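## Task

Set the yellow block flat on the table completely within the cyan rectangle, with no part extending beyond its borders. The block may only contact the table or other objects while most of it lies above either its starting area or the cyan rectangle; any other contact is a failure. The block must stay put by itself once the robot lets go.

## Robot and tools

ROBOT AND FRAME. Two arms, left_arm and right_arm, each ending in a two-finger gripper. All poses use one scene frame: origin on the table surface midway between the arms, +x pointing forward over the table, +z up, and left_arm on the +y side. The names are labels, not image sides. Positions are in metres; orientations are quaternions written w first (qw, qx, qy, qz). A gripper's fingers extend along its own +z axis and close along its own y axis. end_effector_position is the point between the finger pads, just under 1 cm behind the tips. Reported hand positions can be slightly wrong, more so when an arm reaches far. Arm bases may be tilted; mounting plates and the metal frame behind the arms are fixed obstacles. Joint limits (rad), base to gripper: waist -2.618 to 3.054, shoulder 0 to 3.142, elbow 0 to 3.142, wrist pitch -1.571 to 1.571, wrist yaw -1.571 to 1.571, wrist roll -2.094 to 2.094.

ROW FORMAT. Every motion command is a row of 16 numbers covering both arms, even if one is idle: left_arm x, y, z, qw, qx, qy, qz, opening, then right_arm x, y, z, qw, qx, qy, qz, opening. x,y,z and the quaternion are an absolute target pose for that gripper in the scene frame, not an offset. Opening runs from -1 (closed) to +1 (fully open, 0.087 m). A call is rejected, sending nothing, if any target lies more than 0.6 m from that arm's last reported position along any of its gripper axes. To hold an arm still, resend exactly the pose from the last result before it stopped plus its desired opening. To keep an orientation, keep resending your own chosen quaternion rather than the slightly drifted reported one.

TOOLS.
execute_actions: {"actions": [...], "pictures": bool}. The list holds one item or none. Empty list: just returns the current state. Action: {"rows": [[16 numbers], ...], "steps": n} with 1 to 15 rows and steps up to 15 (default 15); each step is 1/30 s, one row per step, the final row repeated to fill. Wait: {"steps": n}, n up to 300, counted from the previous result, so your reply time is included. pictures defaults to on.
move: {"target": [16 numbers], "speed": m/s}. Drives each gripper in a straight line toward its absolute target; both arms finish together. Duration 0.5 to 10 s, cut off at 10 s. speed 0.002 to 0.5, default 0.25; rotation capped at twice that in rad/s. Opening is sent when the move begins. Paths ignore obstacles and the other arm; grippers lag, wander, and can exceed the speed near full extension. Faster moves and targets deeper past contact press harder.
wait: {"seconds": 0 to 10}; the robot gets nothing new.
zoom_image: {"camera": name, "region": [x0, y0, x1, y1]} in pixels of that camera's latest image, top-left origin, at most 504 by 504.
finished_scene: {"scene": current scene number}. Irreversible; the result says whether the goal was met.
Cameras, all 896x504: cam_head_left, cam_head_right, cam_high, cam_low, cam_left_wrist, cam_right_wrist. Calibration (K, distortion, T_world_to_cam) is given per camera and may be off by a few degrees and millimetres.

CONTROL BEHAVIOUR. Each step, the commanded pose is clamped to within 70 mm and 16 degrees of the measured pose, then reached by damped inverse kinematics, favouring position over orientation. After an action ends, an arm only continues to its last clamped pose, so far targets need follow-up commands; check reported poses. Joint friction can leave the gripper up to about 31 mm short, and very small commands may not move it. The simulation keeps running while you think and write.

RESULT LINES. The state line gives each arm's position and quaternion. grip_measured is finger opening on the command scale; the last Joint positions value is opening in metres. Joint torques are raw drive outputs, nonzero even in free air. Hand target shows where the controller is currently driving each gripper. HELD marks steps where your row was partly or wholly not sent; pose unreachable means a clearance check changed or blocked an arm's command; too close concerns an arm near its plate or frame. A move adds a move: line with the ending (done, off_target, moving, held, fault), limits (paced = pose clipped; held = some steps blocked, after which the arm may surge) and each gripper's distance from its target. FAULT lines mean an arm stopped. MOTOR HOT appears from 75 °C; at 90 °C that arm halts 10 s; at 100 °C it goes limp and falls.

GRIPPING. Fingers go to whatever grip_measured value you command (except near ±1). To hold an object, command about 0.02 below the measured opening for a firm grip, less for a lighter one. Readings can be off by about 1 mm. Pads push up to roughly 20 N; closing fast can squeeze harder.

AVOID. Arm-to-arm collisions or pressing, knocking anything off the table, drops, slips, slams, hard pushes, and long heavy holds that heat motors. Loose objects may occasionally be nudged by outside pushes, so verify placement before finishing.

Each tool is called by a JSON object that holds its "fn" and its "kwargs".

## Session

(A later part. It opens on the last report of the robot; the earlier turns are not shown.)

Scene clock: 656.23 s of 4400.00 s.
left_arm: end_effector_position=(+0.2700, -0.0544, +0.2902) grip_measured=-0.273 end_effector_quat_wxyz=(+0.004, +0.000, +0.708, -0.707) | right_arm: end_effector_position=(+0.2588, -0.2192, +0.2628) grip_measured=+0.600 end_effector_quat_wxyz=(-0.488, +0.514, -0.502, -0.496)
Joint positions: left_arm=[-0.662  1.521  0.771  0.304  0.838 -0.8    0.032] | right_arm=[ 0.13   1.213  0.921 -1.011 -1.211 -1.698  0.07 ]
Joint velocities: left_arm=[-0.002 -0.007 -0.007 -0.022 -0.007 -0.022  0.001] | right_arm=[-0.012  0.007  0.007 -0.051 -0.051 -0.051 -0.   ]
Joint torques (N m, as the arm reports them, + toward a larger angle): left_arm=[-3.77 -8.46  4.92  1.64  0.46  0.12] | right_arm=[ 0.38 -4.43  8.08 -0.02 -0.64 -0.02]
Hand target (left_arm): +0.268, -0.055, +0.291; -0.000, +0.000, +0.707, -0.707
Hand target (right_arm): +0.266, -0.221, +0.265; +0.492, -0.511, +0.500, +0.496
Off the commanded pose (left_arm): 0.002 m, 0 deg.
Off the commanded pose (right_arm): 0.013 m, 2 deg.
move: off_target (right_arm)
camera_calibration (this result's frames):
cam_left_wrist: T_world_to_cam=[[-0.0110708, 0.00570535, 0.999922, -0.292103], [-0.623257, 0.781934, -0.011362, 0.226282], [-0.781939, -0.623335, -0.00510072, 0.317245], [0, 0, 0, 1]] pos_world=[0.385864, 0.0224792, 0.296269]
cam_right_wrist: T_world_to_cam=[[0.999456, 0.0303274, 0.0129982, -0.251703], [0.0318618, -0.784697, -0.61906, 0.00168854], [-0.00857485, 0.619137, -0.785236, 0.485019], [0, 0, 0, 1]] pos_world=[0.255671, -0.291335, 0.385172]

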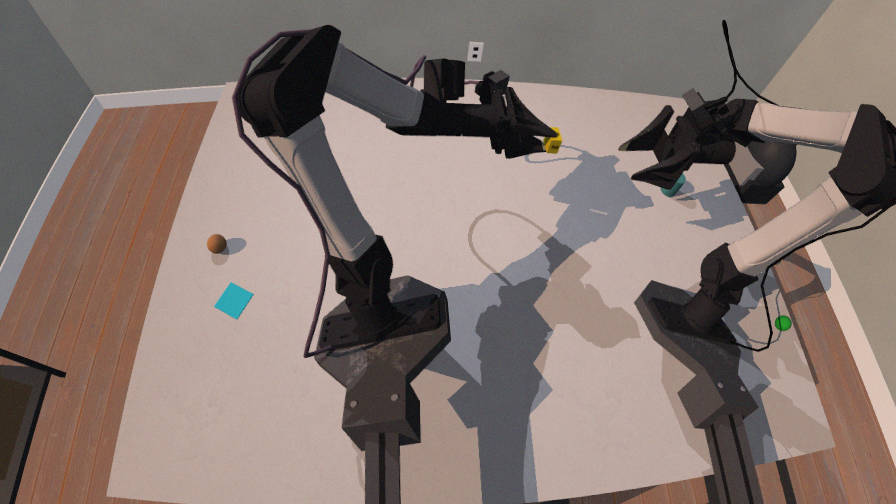

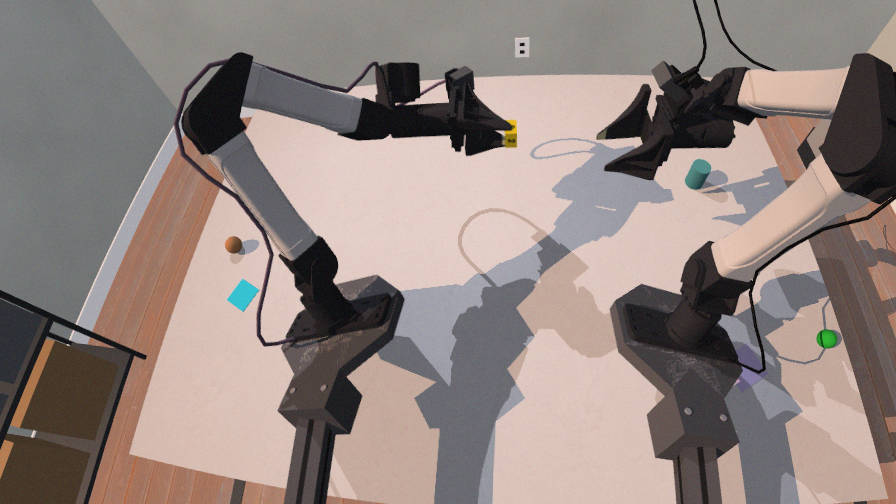

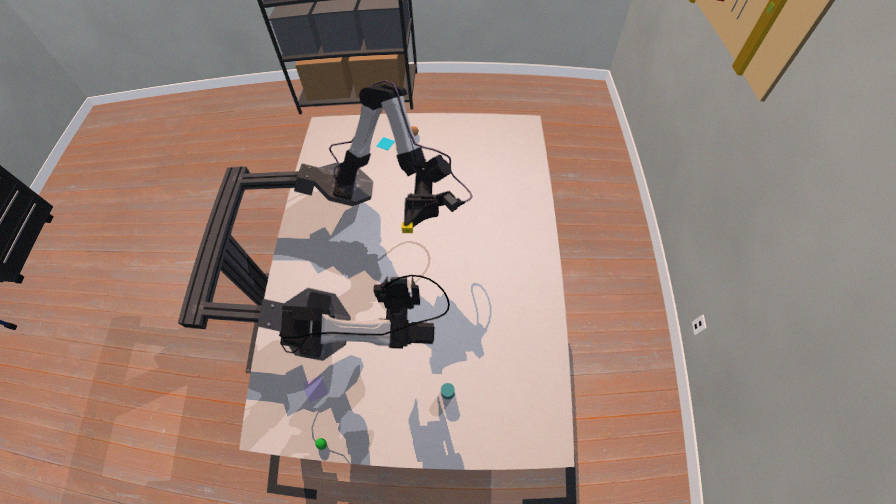

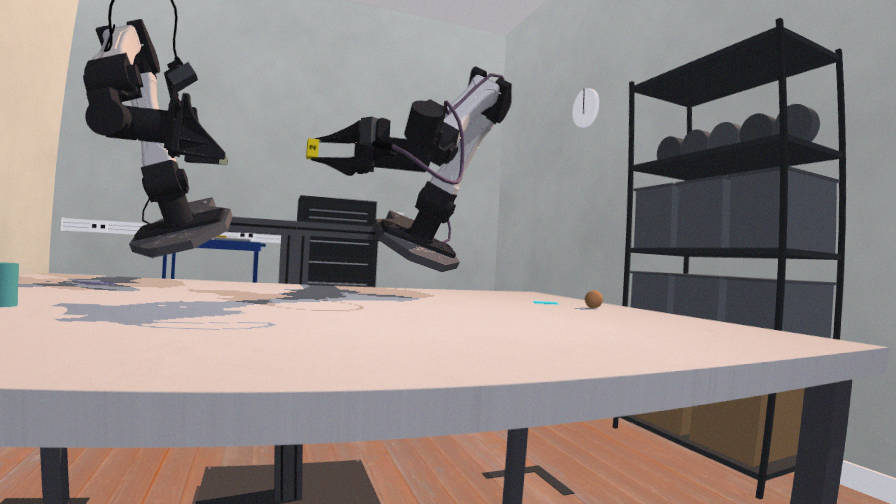

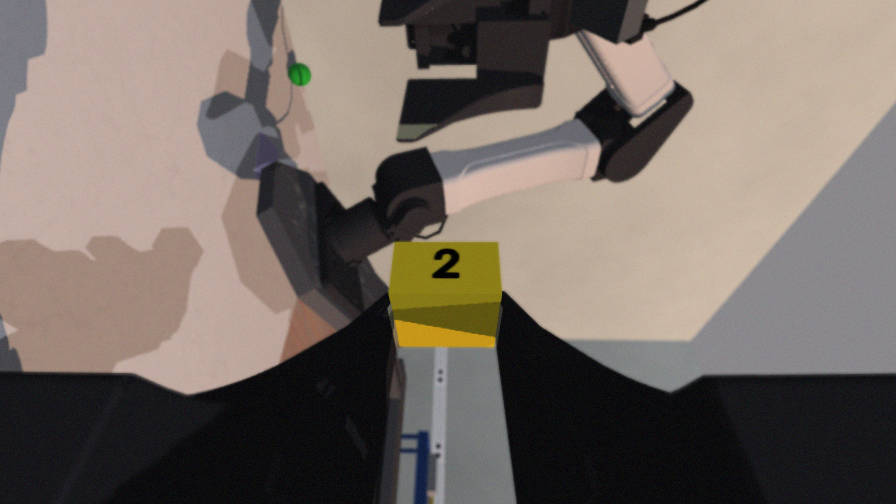

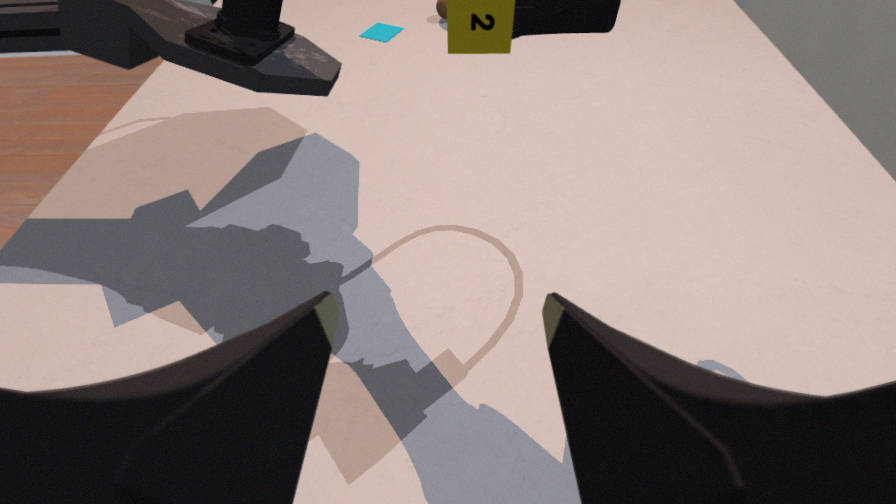

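{"fn": "move", "kwargs": {"target": [0.30,0.10,0.29,0,0.1,0.92,-0.38,-0.3,0.266,-0.221,0.265,0.492,-0.511,0.5,0.496,0.6], "speed": 0.12}}

{"fn": "move", "kwargs": {"target": [0.34,0.28,0.25,0,0.2,0.98,0,-0.3,0.266,-0.221,0.265,0.492,-0.511,0.5,0.496,0.6], "speed": 0.15}}

{"fn": "move", "kwargs": {"target": [0.33,0.48,0.22,0,-0.087,0.996,0,-0.3,0.266,-0.221,0.265,0.492,-0.511,0.5,0.496,0.6], "speed": 0.15}}

Scene clock: 673.23 s of 4400.00 s.
left_arm: end_effector_position=(+0.2959, +0.0985, +0.2965) grip_measured=-0.273 end_effector_quat_wxyz=(+0.003, +0.105, +0.914, -0.391) | right_arm: end_effector_position=(+0.2579, -0.2191, +0.2629) grip_measured=+0.600 end_effector_quat_wxyz=(-0.488, +0.515, -0.501, -0.497)
Joint positions: left_arm=[-0.546  1.391  1.441 -1.135  0.309 -0.195  0.032] | right_arm=[ 0.13   1.214  0.921 -1.018 -1.211 -1.706  0.07 ]
Joint velocities: left_arm=[-0.012 -0.007 -0.007 -0.007  0.007 -0.081 -0.   ] | right_arm=[ 0.007  0.002 -0.007 -0.007  0.022 -0.022 -0.   ]
Joint torques (N m, as the arm reports them, + toward a larger angle): left_arm=[-1.56 -6.65  6.61  0.74  0.32  0.22] | right_arm=[ 0.23 -4.65  7.88 -0.01 -0.64 -0.01]
Hand target (left_arm): +0.298, +0.102, +0.291; -0.003, +0.103, +0.919, -0.381
Hand target (right_arm): +0.266, -0.221, +0.265; +0.492, -0.511, +0.501, +0.496
Off the commanded pose (left_arm): 0.008 m, 2 deg.
Off the commanded pose (right_arm): 0.009 m, 1 deg.
After step 90, 10.13 s passed at rest.
move: done
camera_calibration (this result's frames):
cam_left_wrist: T_world_to_cam=[[-0.19814, -0.666145, 0.719021, -0.0941558], [-0.544157, 0.684894, 0.484575, -0.0379672], [-0.815251, -0.295247, -0.498192, 0.55659], [0, 0, 0, 1]] pos_world=[0.414444, 0.127613, 0.363387]
cam_right_wrist: T_world_to_cam=[[0.999366, 0.0328255, 0.0137721, -0.250466], [0.0342957, -0.784169, -0.619599, 0.00144436], [-0.00953897, 0.619679, -0.784798, 0.485319], [0, 0, 0, 1]] pos_world=[0.254887, -0.291388, 0.385222]

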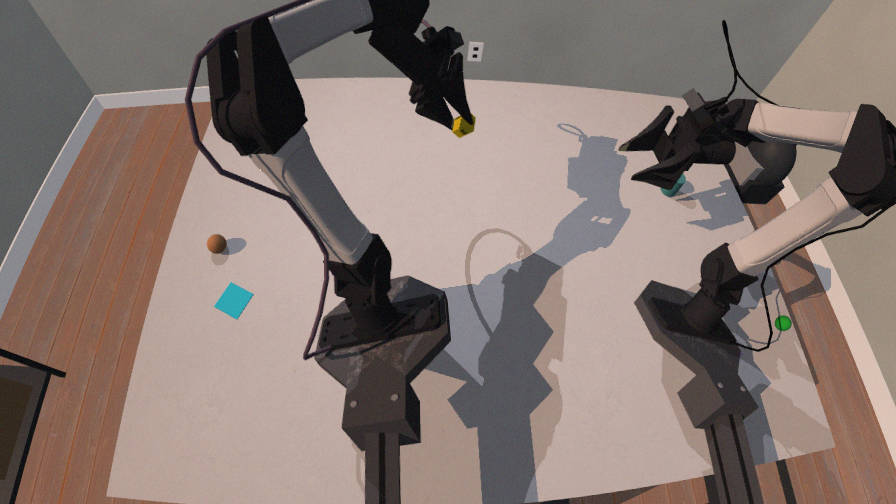

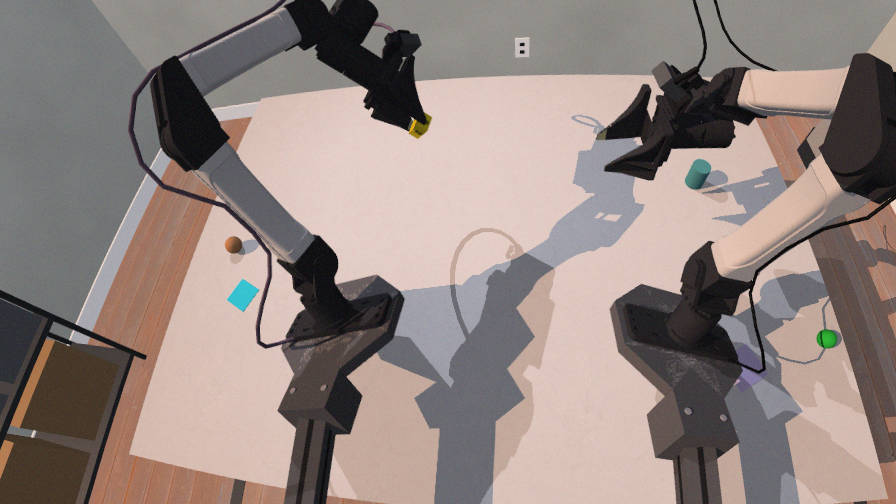

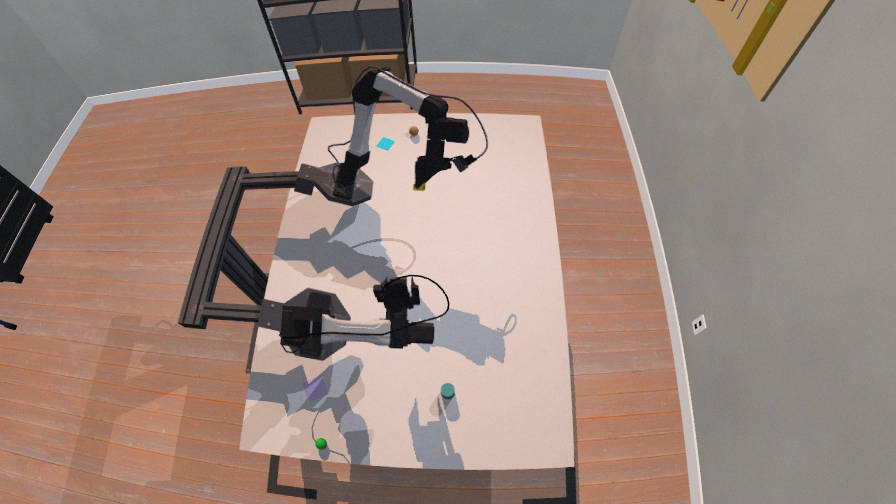

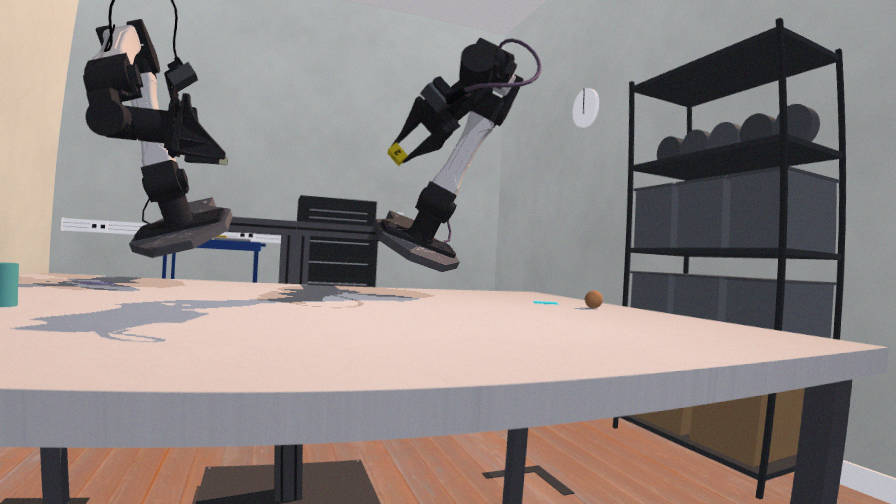

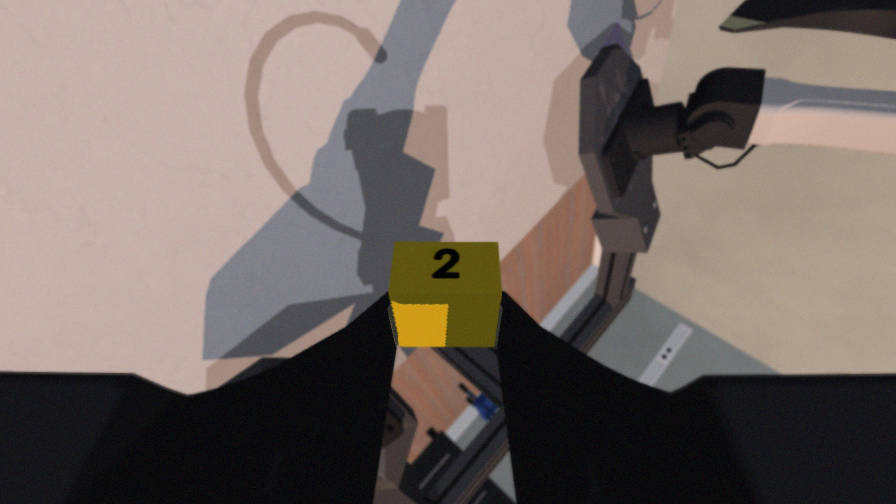

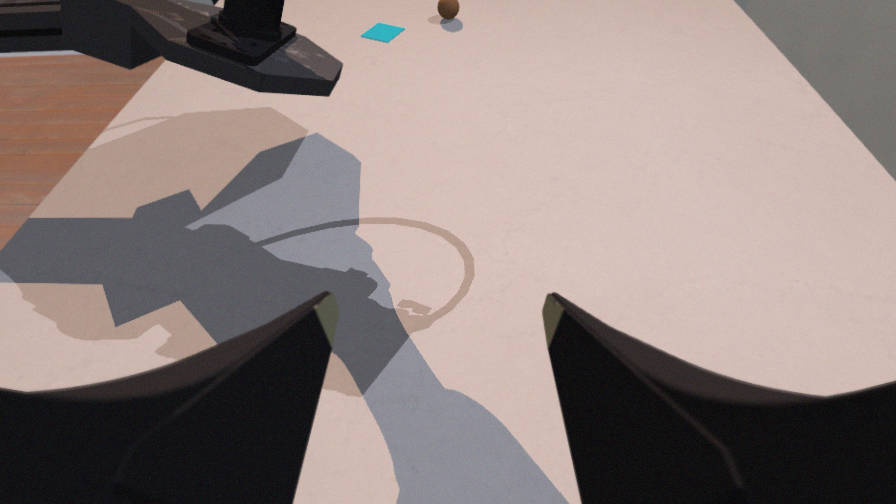

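Scene clock: 676.40 s of 4400.00 s.
left_arm: end_effector_position=(+0.3373, +0.2776, +0.2572) grip_measured=-0.273 end_effector_quat_wxyz=(+0.006, +0.198, +0.980, -0.009) | right_arm: end_effector_position=(+0.2579, -0.2191, +0.2629) grip_measured=+0.600 end_effector_quat_wxyz=(-0.488, +0.515, -0.501, -0.497)
Joint positions: left_arm=[-0.366  1.471  1.67  -1.442 -0.39   0.152  0.032] | right_arm=[ 0.13   1.214  0.921 -1.018 -1.211 -1.706  0.07 ]
Joint velocities: left_arm=[-0.007  0.002 -0.012 -0.051 -0.022 -0.007 -0.001] | right_arm=[ 0.017  0.002  0.002  0.022 -0.037 -0.051 -0.   ]
Joint torques (N m, as the arm reports them, + toward a larger angle): left_arm=[-1.32 -7.56  5.39  0.5  -0.06  0.19] | right_arm=[ 0.23 -4.66  7.9  -0.01 -0.64  0.  ]
Hand target (left_arm): +0.339, +0.280, +0.250; -0.005, +0.202, +0.979, -0.000
Hand target (right_arm): +0.266, -0.221, +0.265; +0.492, -0.511, +0.501, +0.496
Off the commanded pose (left_arm): 0.008 m, 1 deg.
Off the commanded pose (right_arm): 0.009 m, 1 deg.
move: done
camera_calibration (this result's frames):
cam_left_wrist: T_world_to_cam=[[-0.393181, -0.919178, 0.0228002, 0.376742], [-0.574396, 0.264912, 0.774526, -0.0667936], [-0.717968, 0.291433, -0.632131, 0.462422], [0, 0, 0, 1]] pos_world=[0.441766, 0.229223, 0.335455]
cam_right_wrist: T_world_to_cam=[[0.999366, 0.0328255, 0.0137721, -0.250466], [0.0342957, -0.784169, -0.619599, 0.00144436], [-0.00953897, 0.619679, -0.784798, 0.485319], [0, 0, 0, 1]] pos_world=[0.254887, -0.291388, 0.385222]

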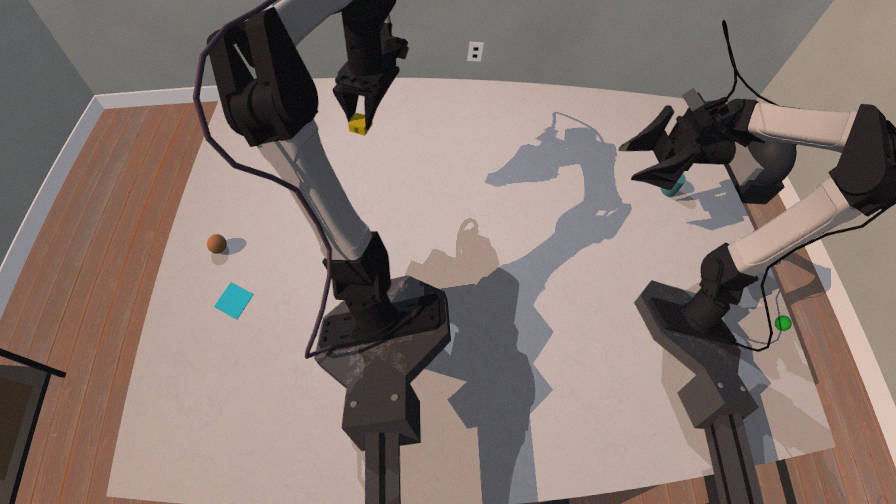

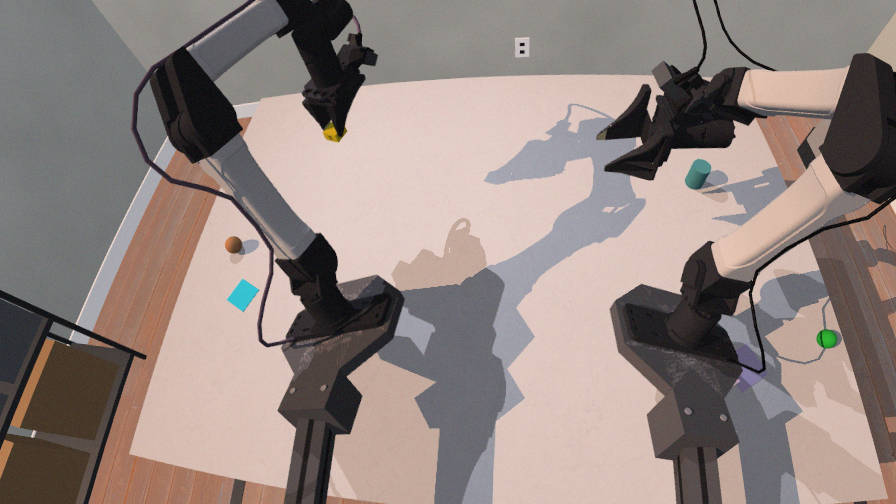

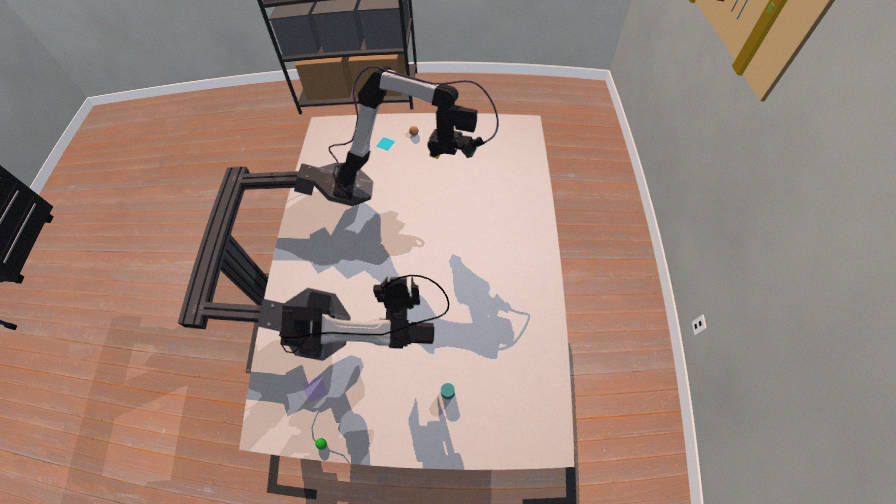

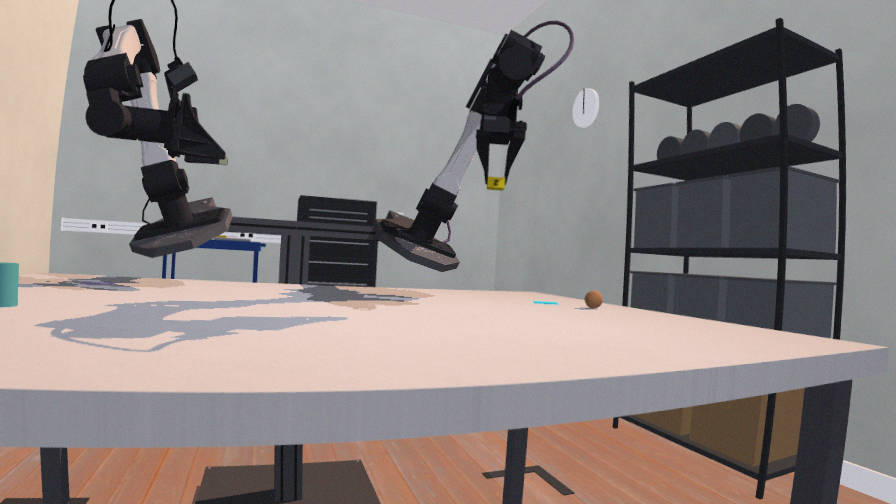

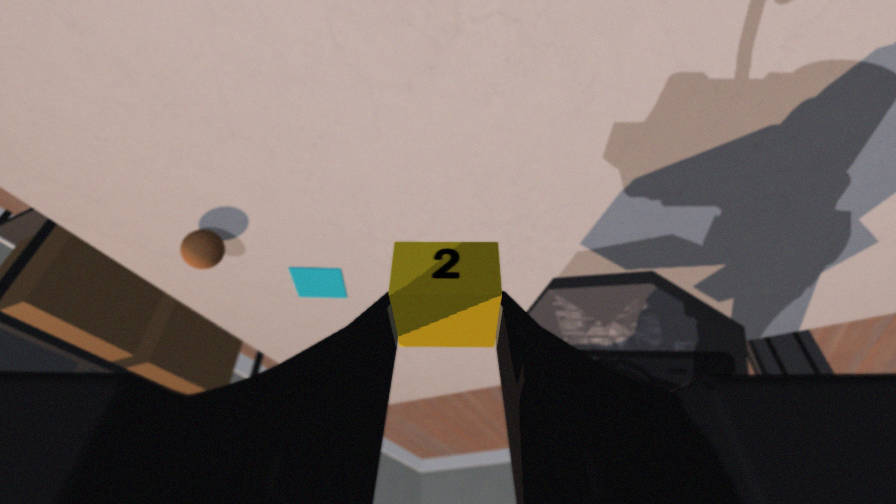

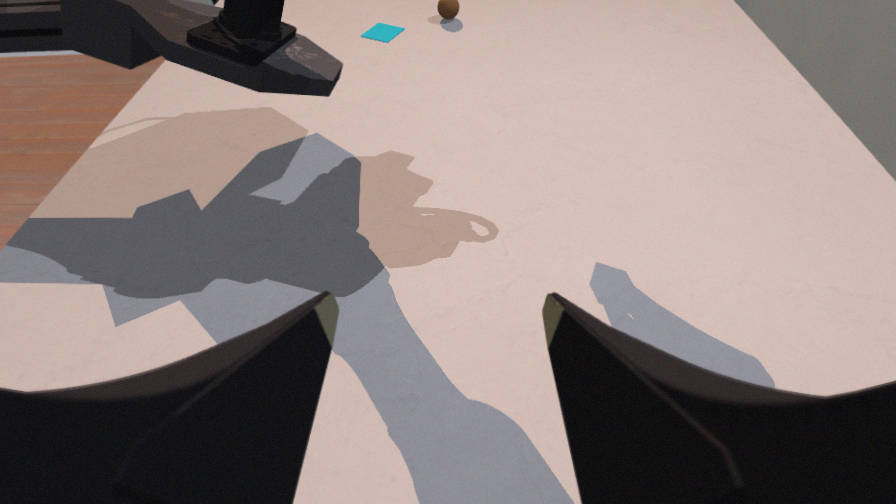

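Scene clock: 678.77 s of 4400.00 s.
left_arm: end_effector_position=(+0.3285, +0.4779, +0.2252) grip_measured=-0.273 end_effector_quat_wxyz=(+0.006, -0.088, +0.996, +0.008) | right_arm: end_effector_position=(+0.2579, -0.2191, +0.2629) grip_measured=+0.600 end_effector_quat_wxyz=(-0.488, +0.515, -0.501, -0.497)
Joint positions: left_arm=[ 0.505  1.552  1.862 -1.356 -0.048  0.389  0.032] | right_arm=[ 0.13   1.214  0.921 -1.018 -1.211 -1.706  0.07 ]
Joint velocities: left_arm=[ 0.002  0.007 -0.012  0.007  0.066  0.051 -0.001] | right_arm=[-0.007 -0.012 -0.017 -0.037 -0.037 -0.022 -0.   ]
Joint torques (N m, as the arm reports them, + toward a larger angle): left_arm=[  0.53 -11.53   6.96   0.42   0.14   0.17] | right_arm=[ 0.23 -4.66  7.9  -0.01 -0.64 -0.01]
Hand target (left_arm): +0.329, +0.479, +0.220; +0.001, -0.087, +0.996, +0.000
Hand target (right_arm): +0.266, -0.221, +0.265; +0.492, -0.511, +0.501, +0.496
Off the commanded pose (left_arm): 0.006 m, 1 deg.
Off the commanded pose (right_arm): 0.009 m, 1 deg.
move: done
camera_calibration (this result's frames):
cam_left_wrist: T_world_to_cam=[[0.16995, -0.985426, -0.00722157, 0.41155], [-0.619874, -0.112597, 0.776581, 0.094711], [-0.766076, -0.127504, -0.629976, 0.593054], [0, 0, 0, 1]] pos_world=[0.44309, 0.491833, 0.303031]
cam_right_wrist: T_world_to_cam=[[0.999366, 0.0328255, 0.0137721, -0.250466], [0.0342957, -0.784169, -0.619599, 0.00144436], [-0.00953897, 0.619679, -0.784798, 0.485319], [0, 0, 0, 1]] pos_world=[0.254887, -0.291388, 0.385222]

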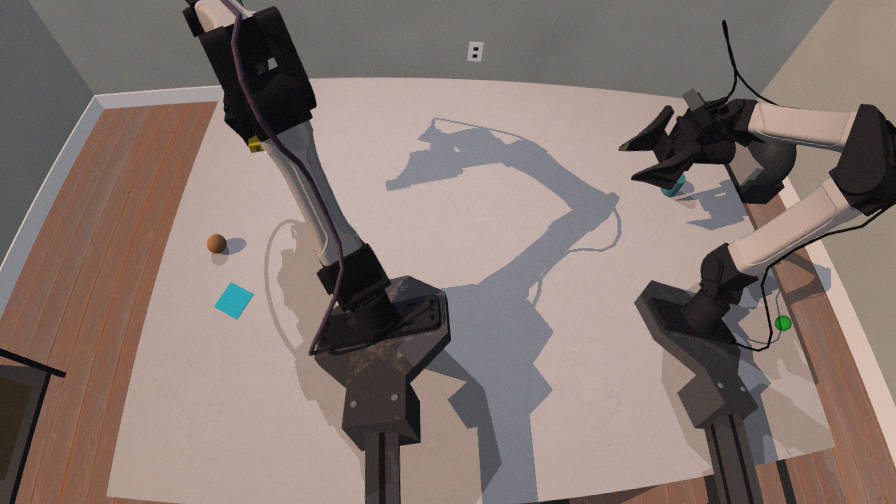

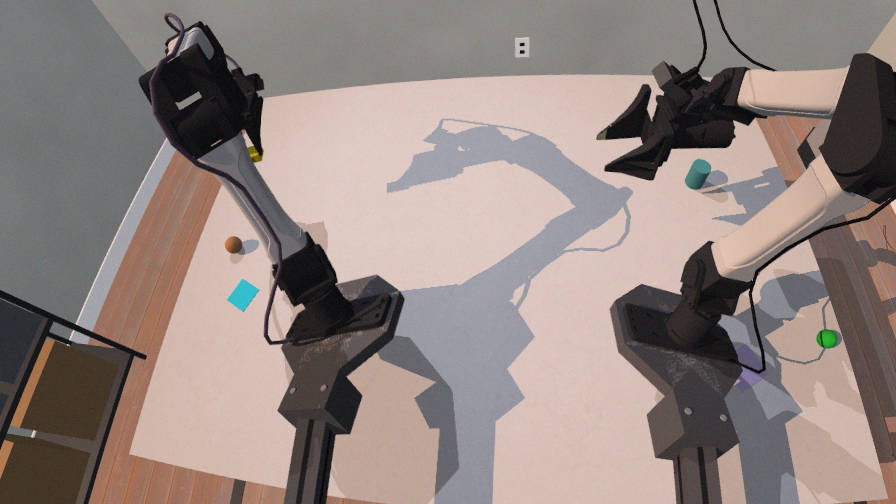

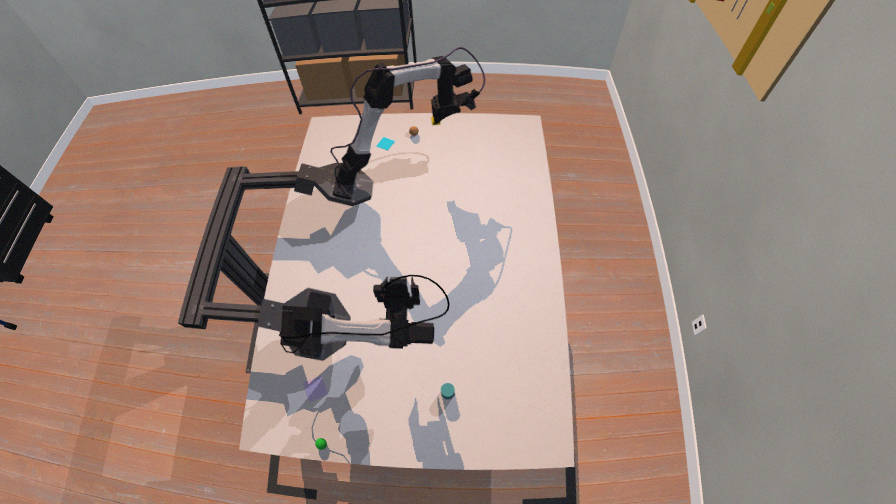

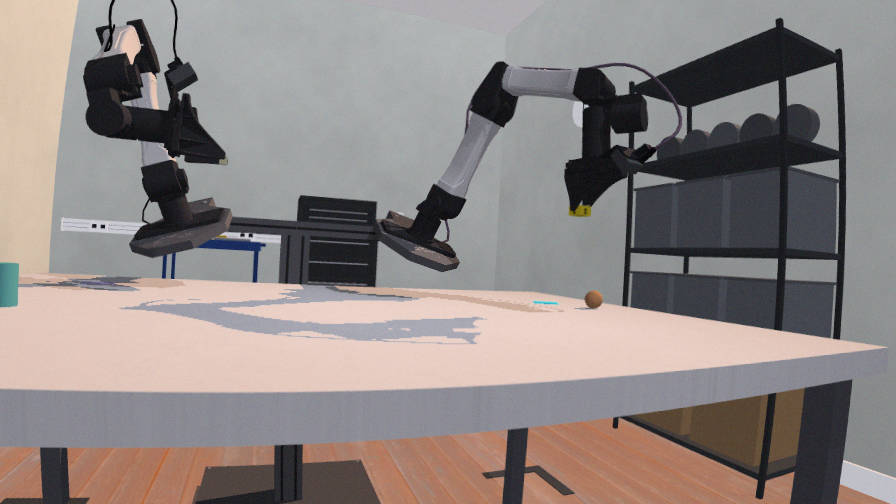

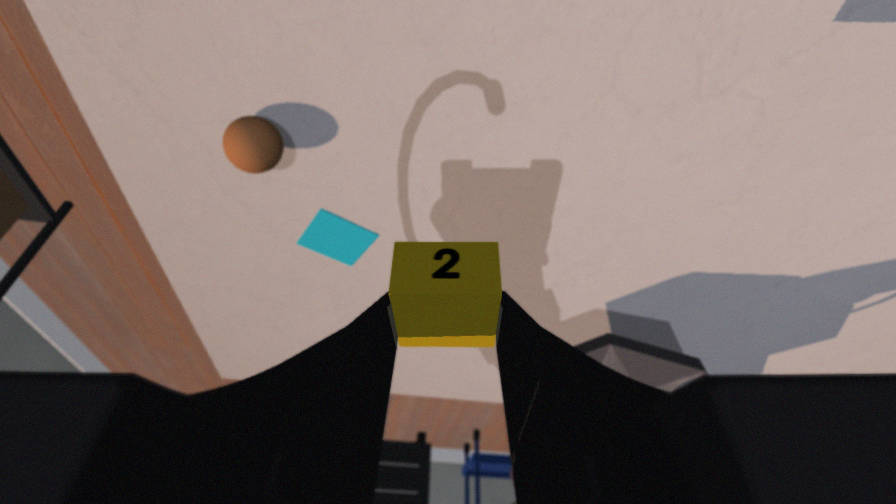

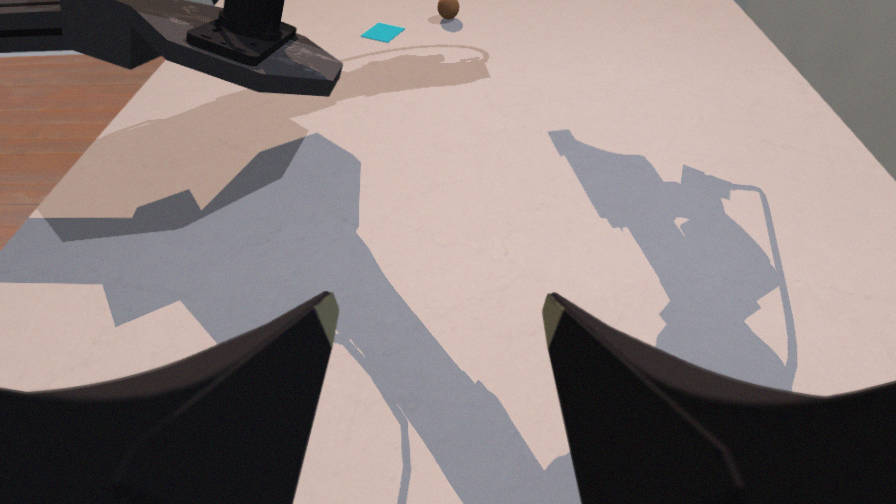

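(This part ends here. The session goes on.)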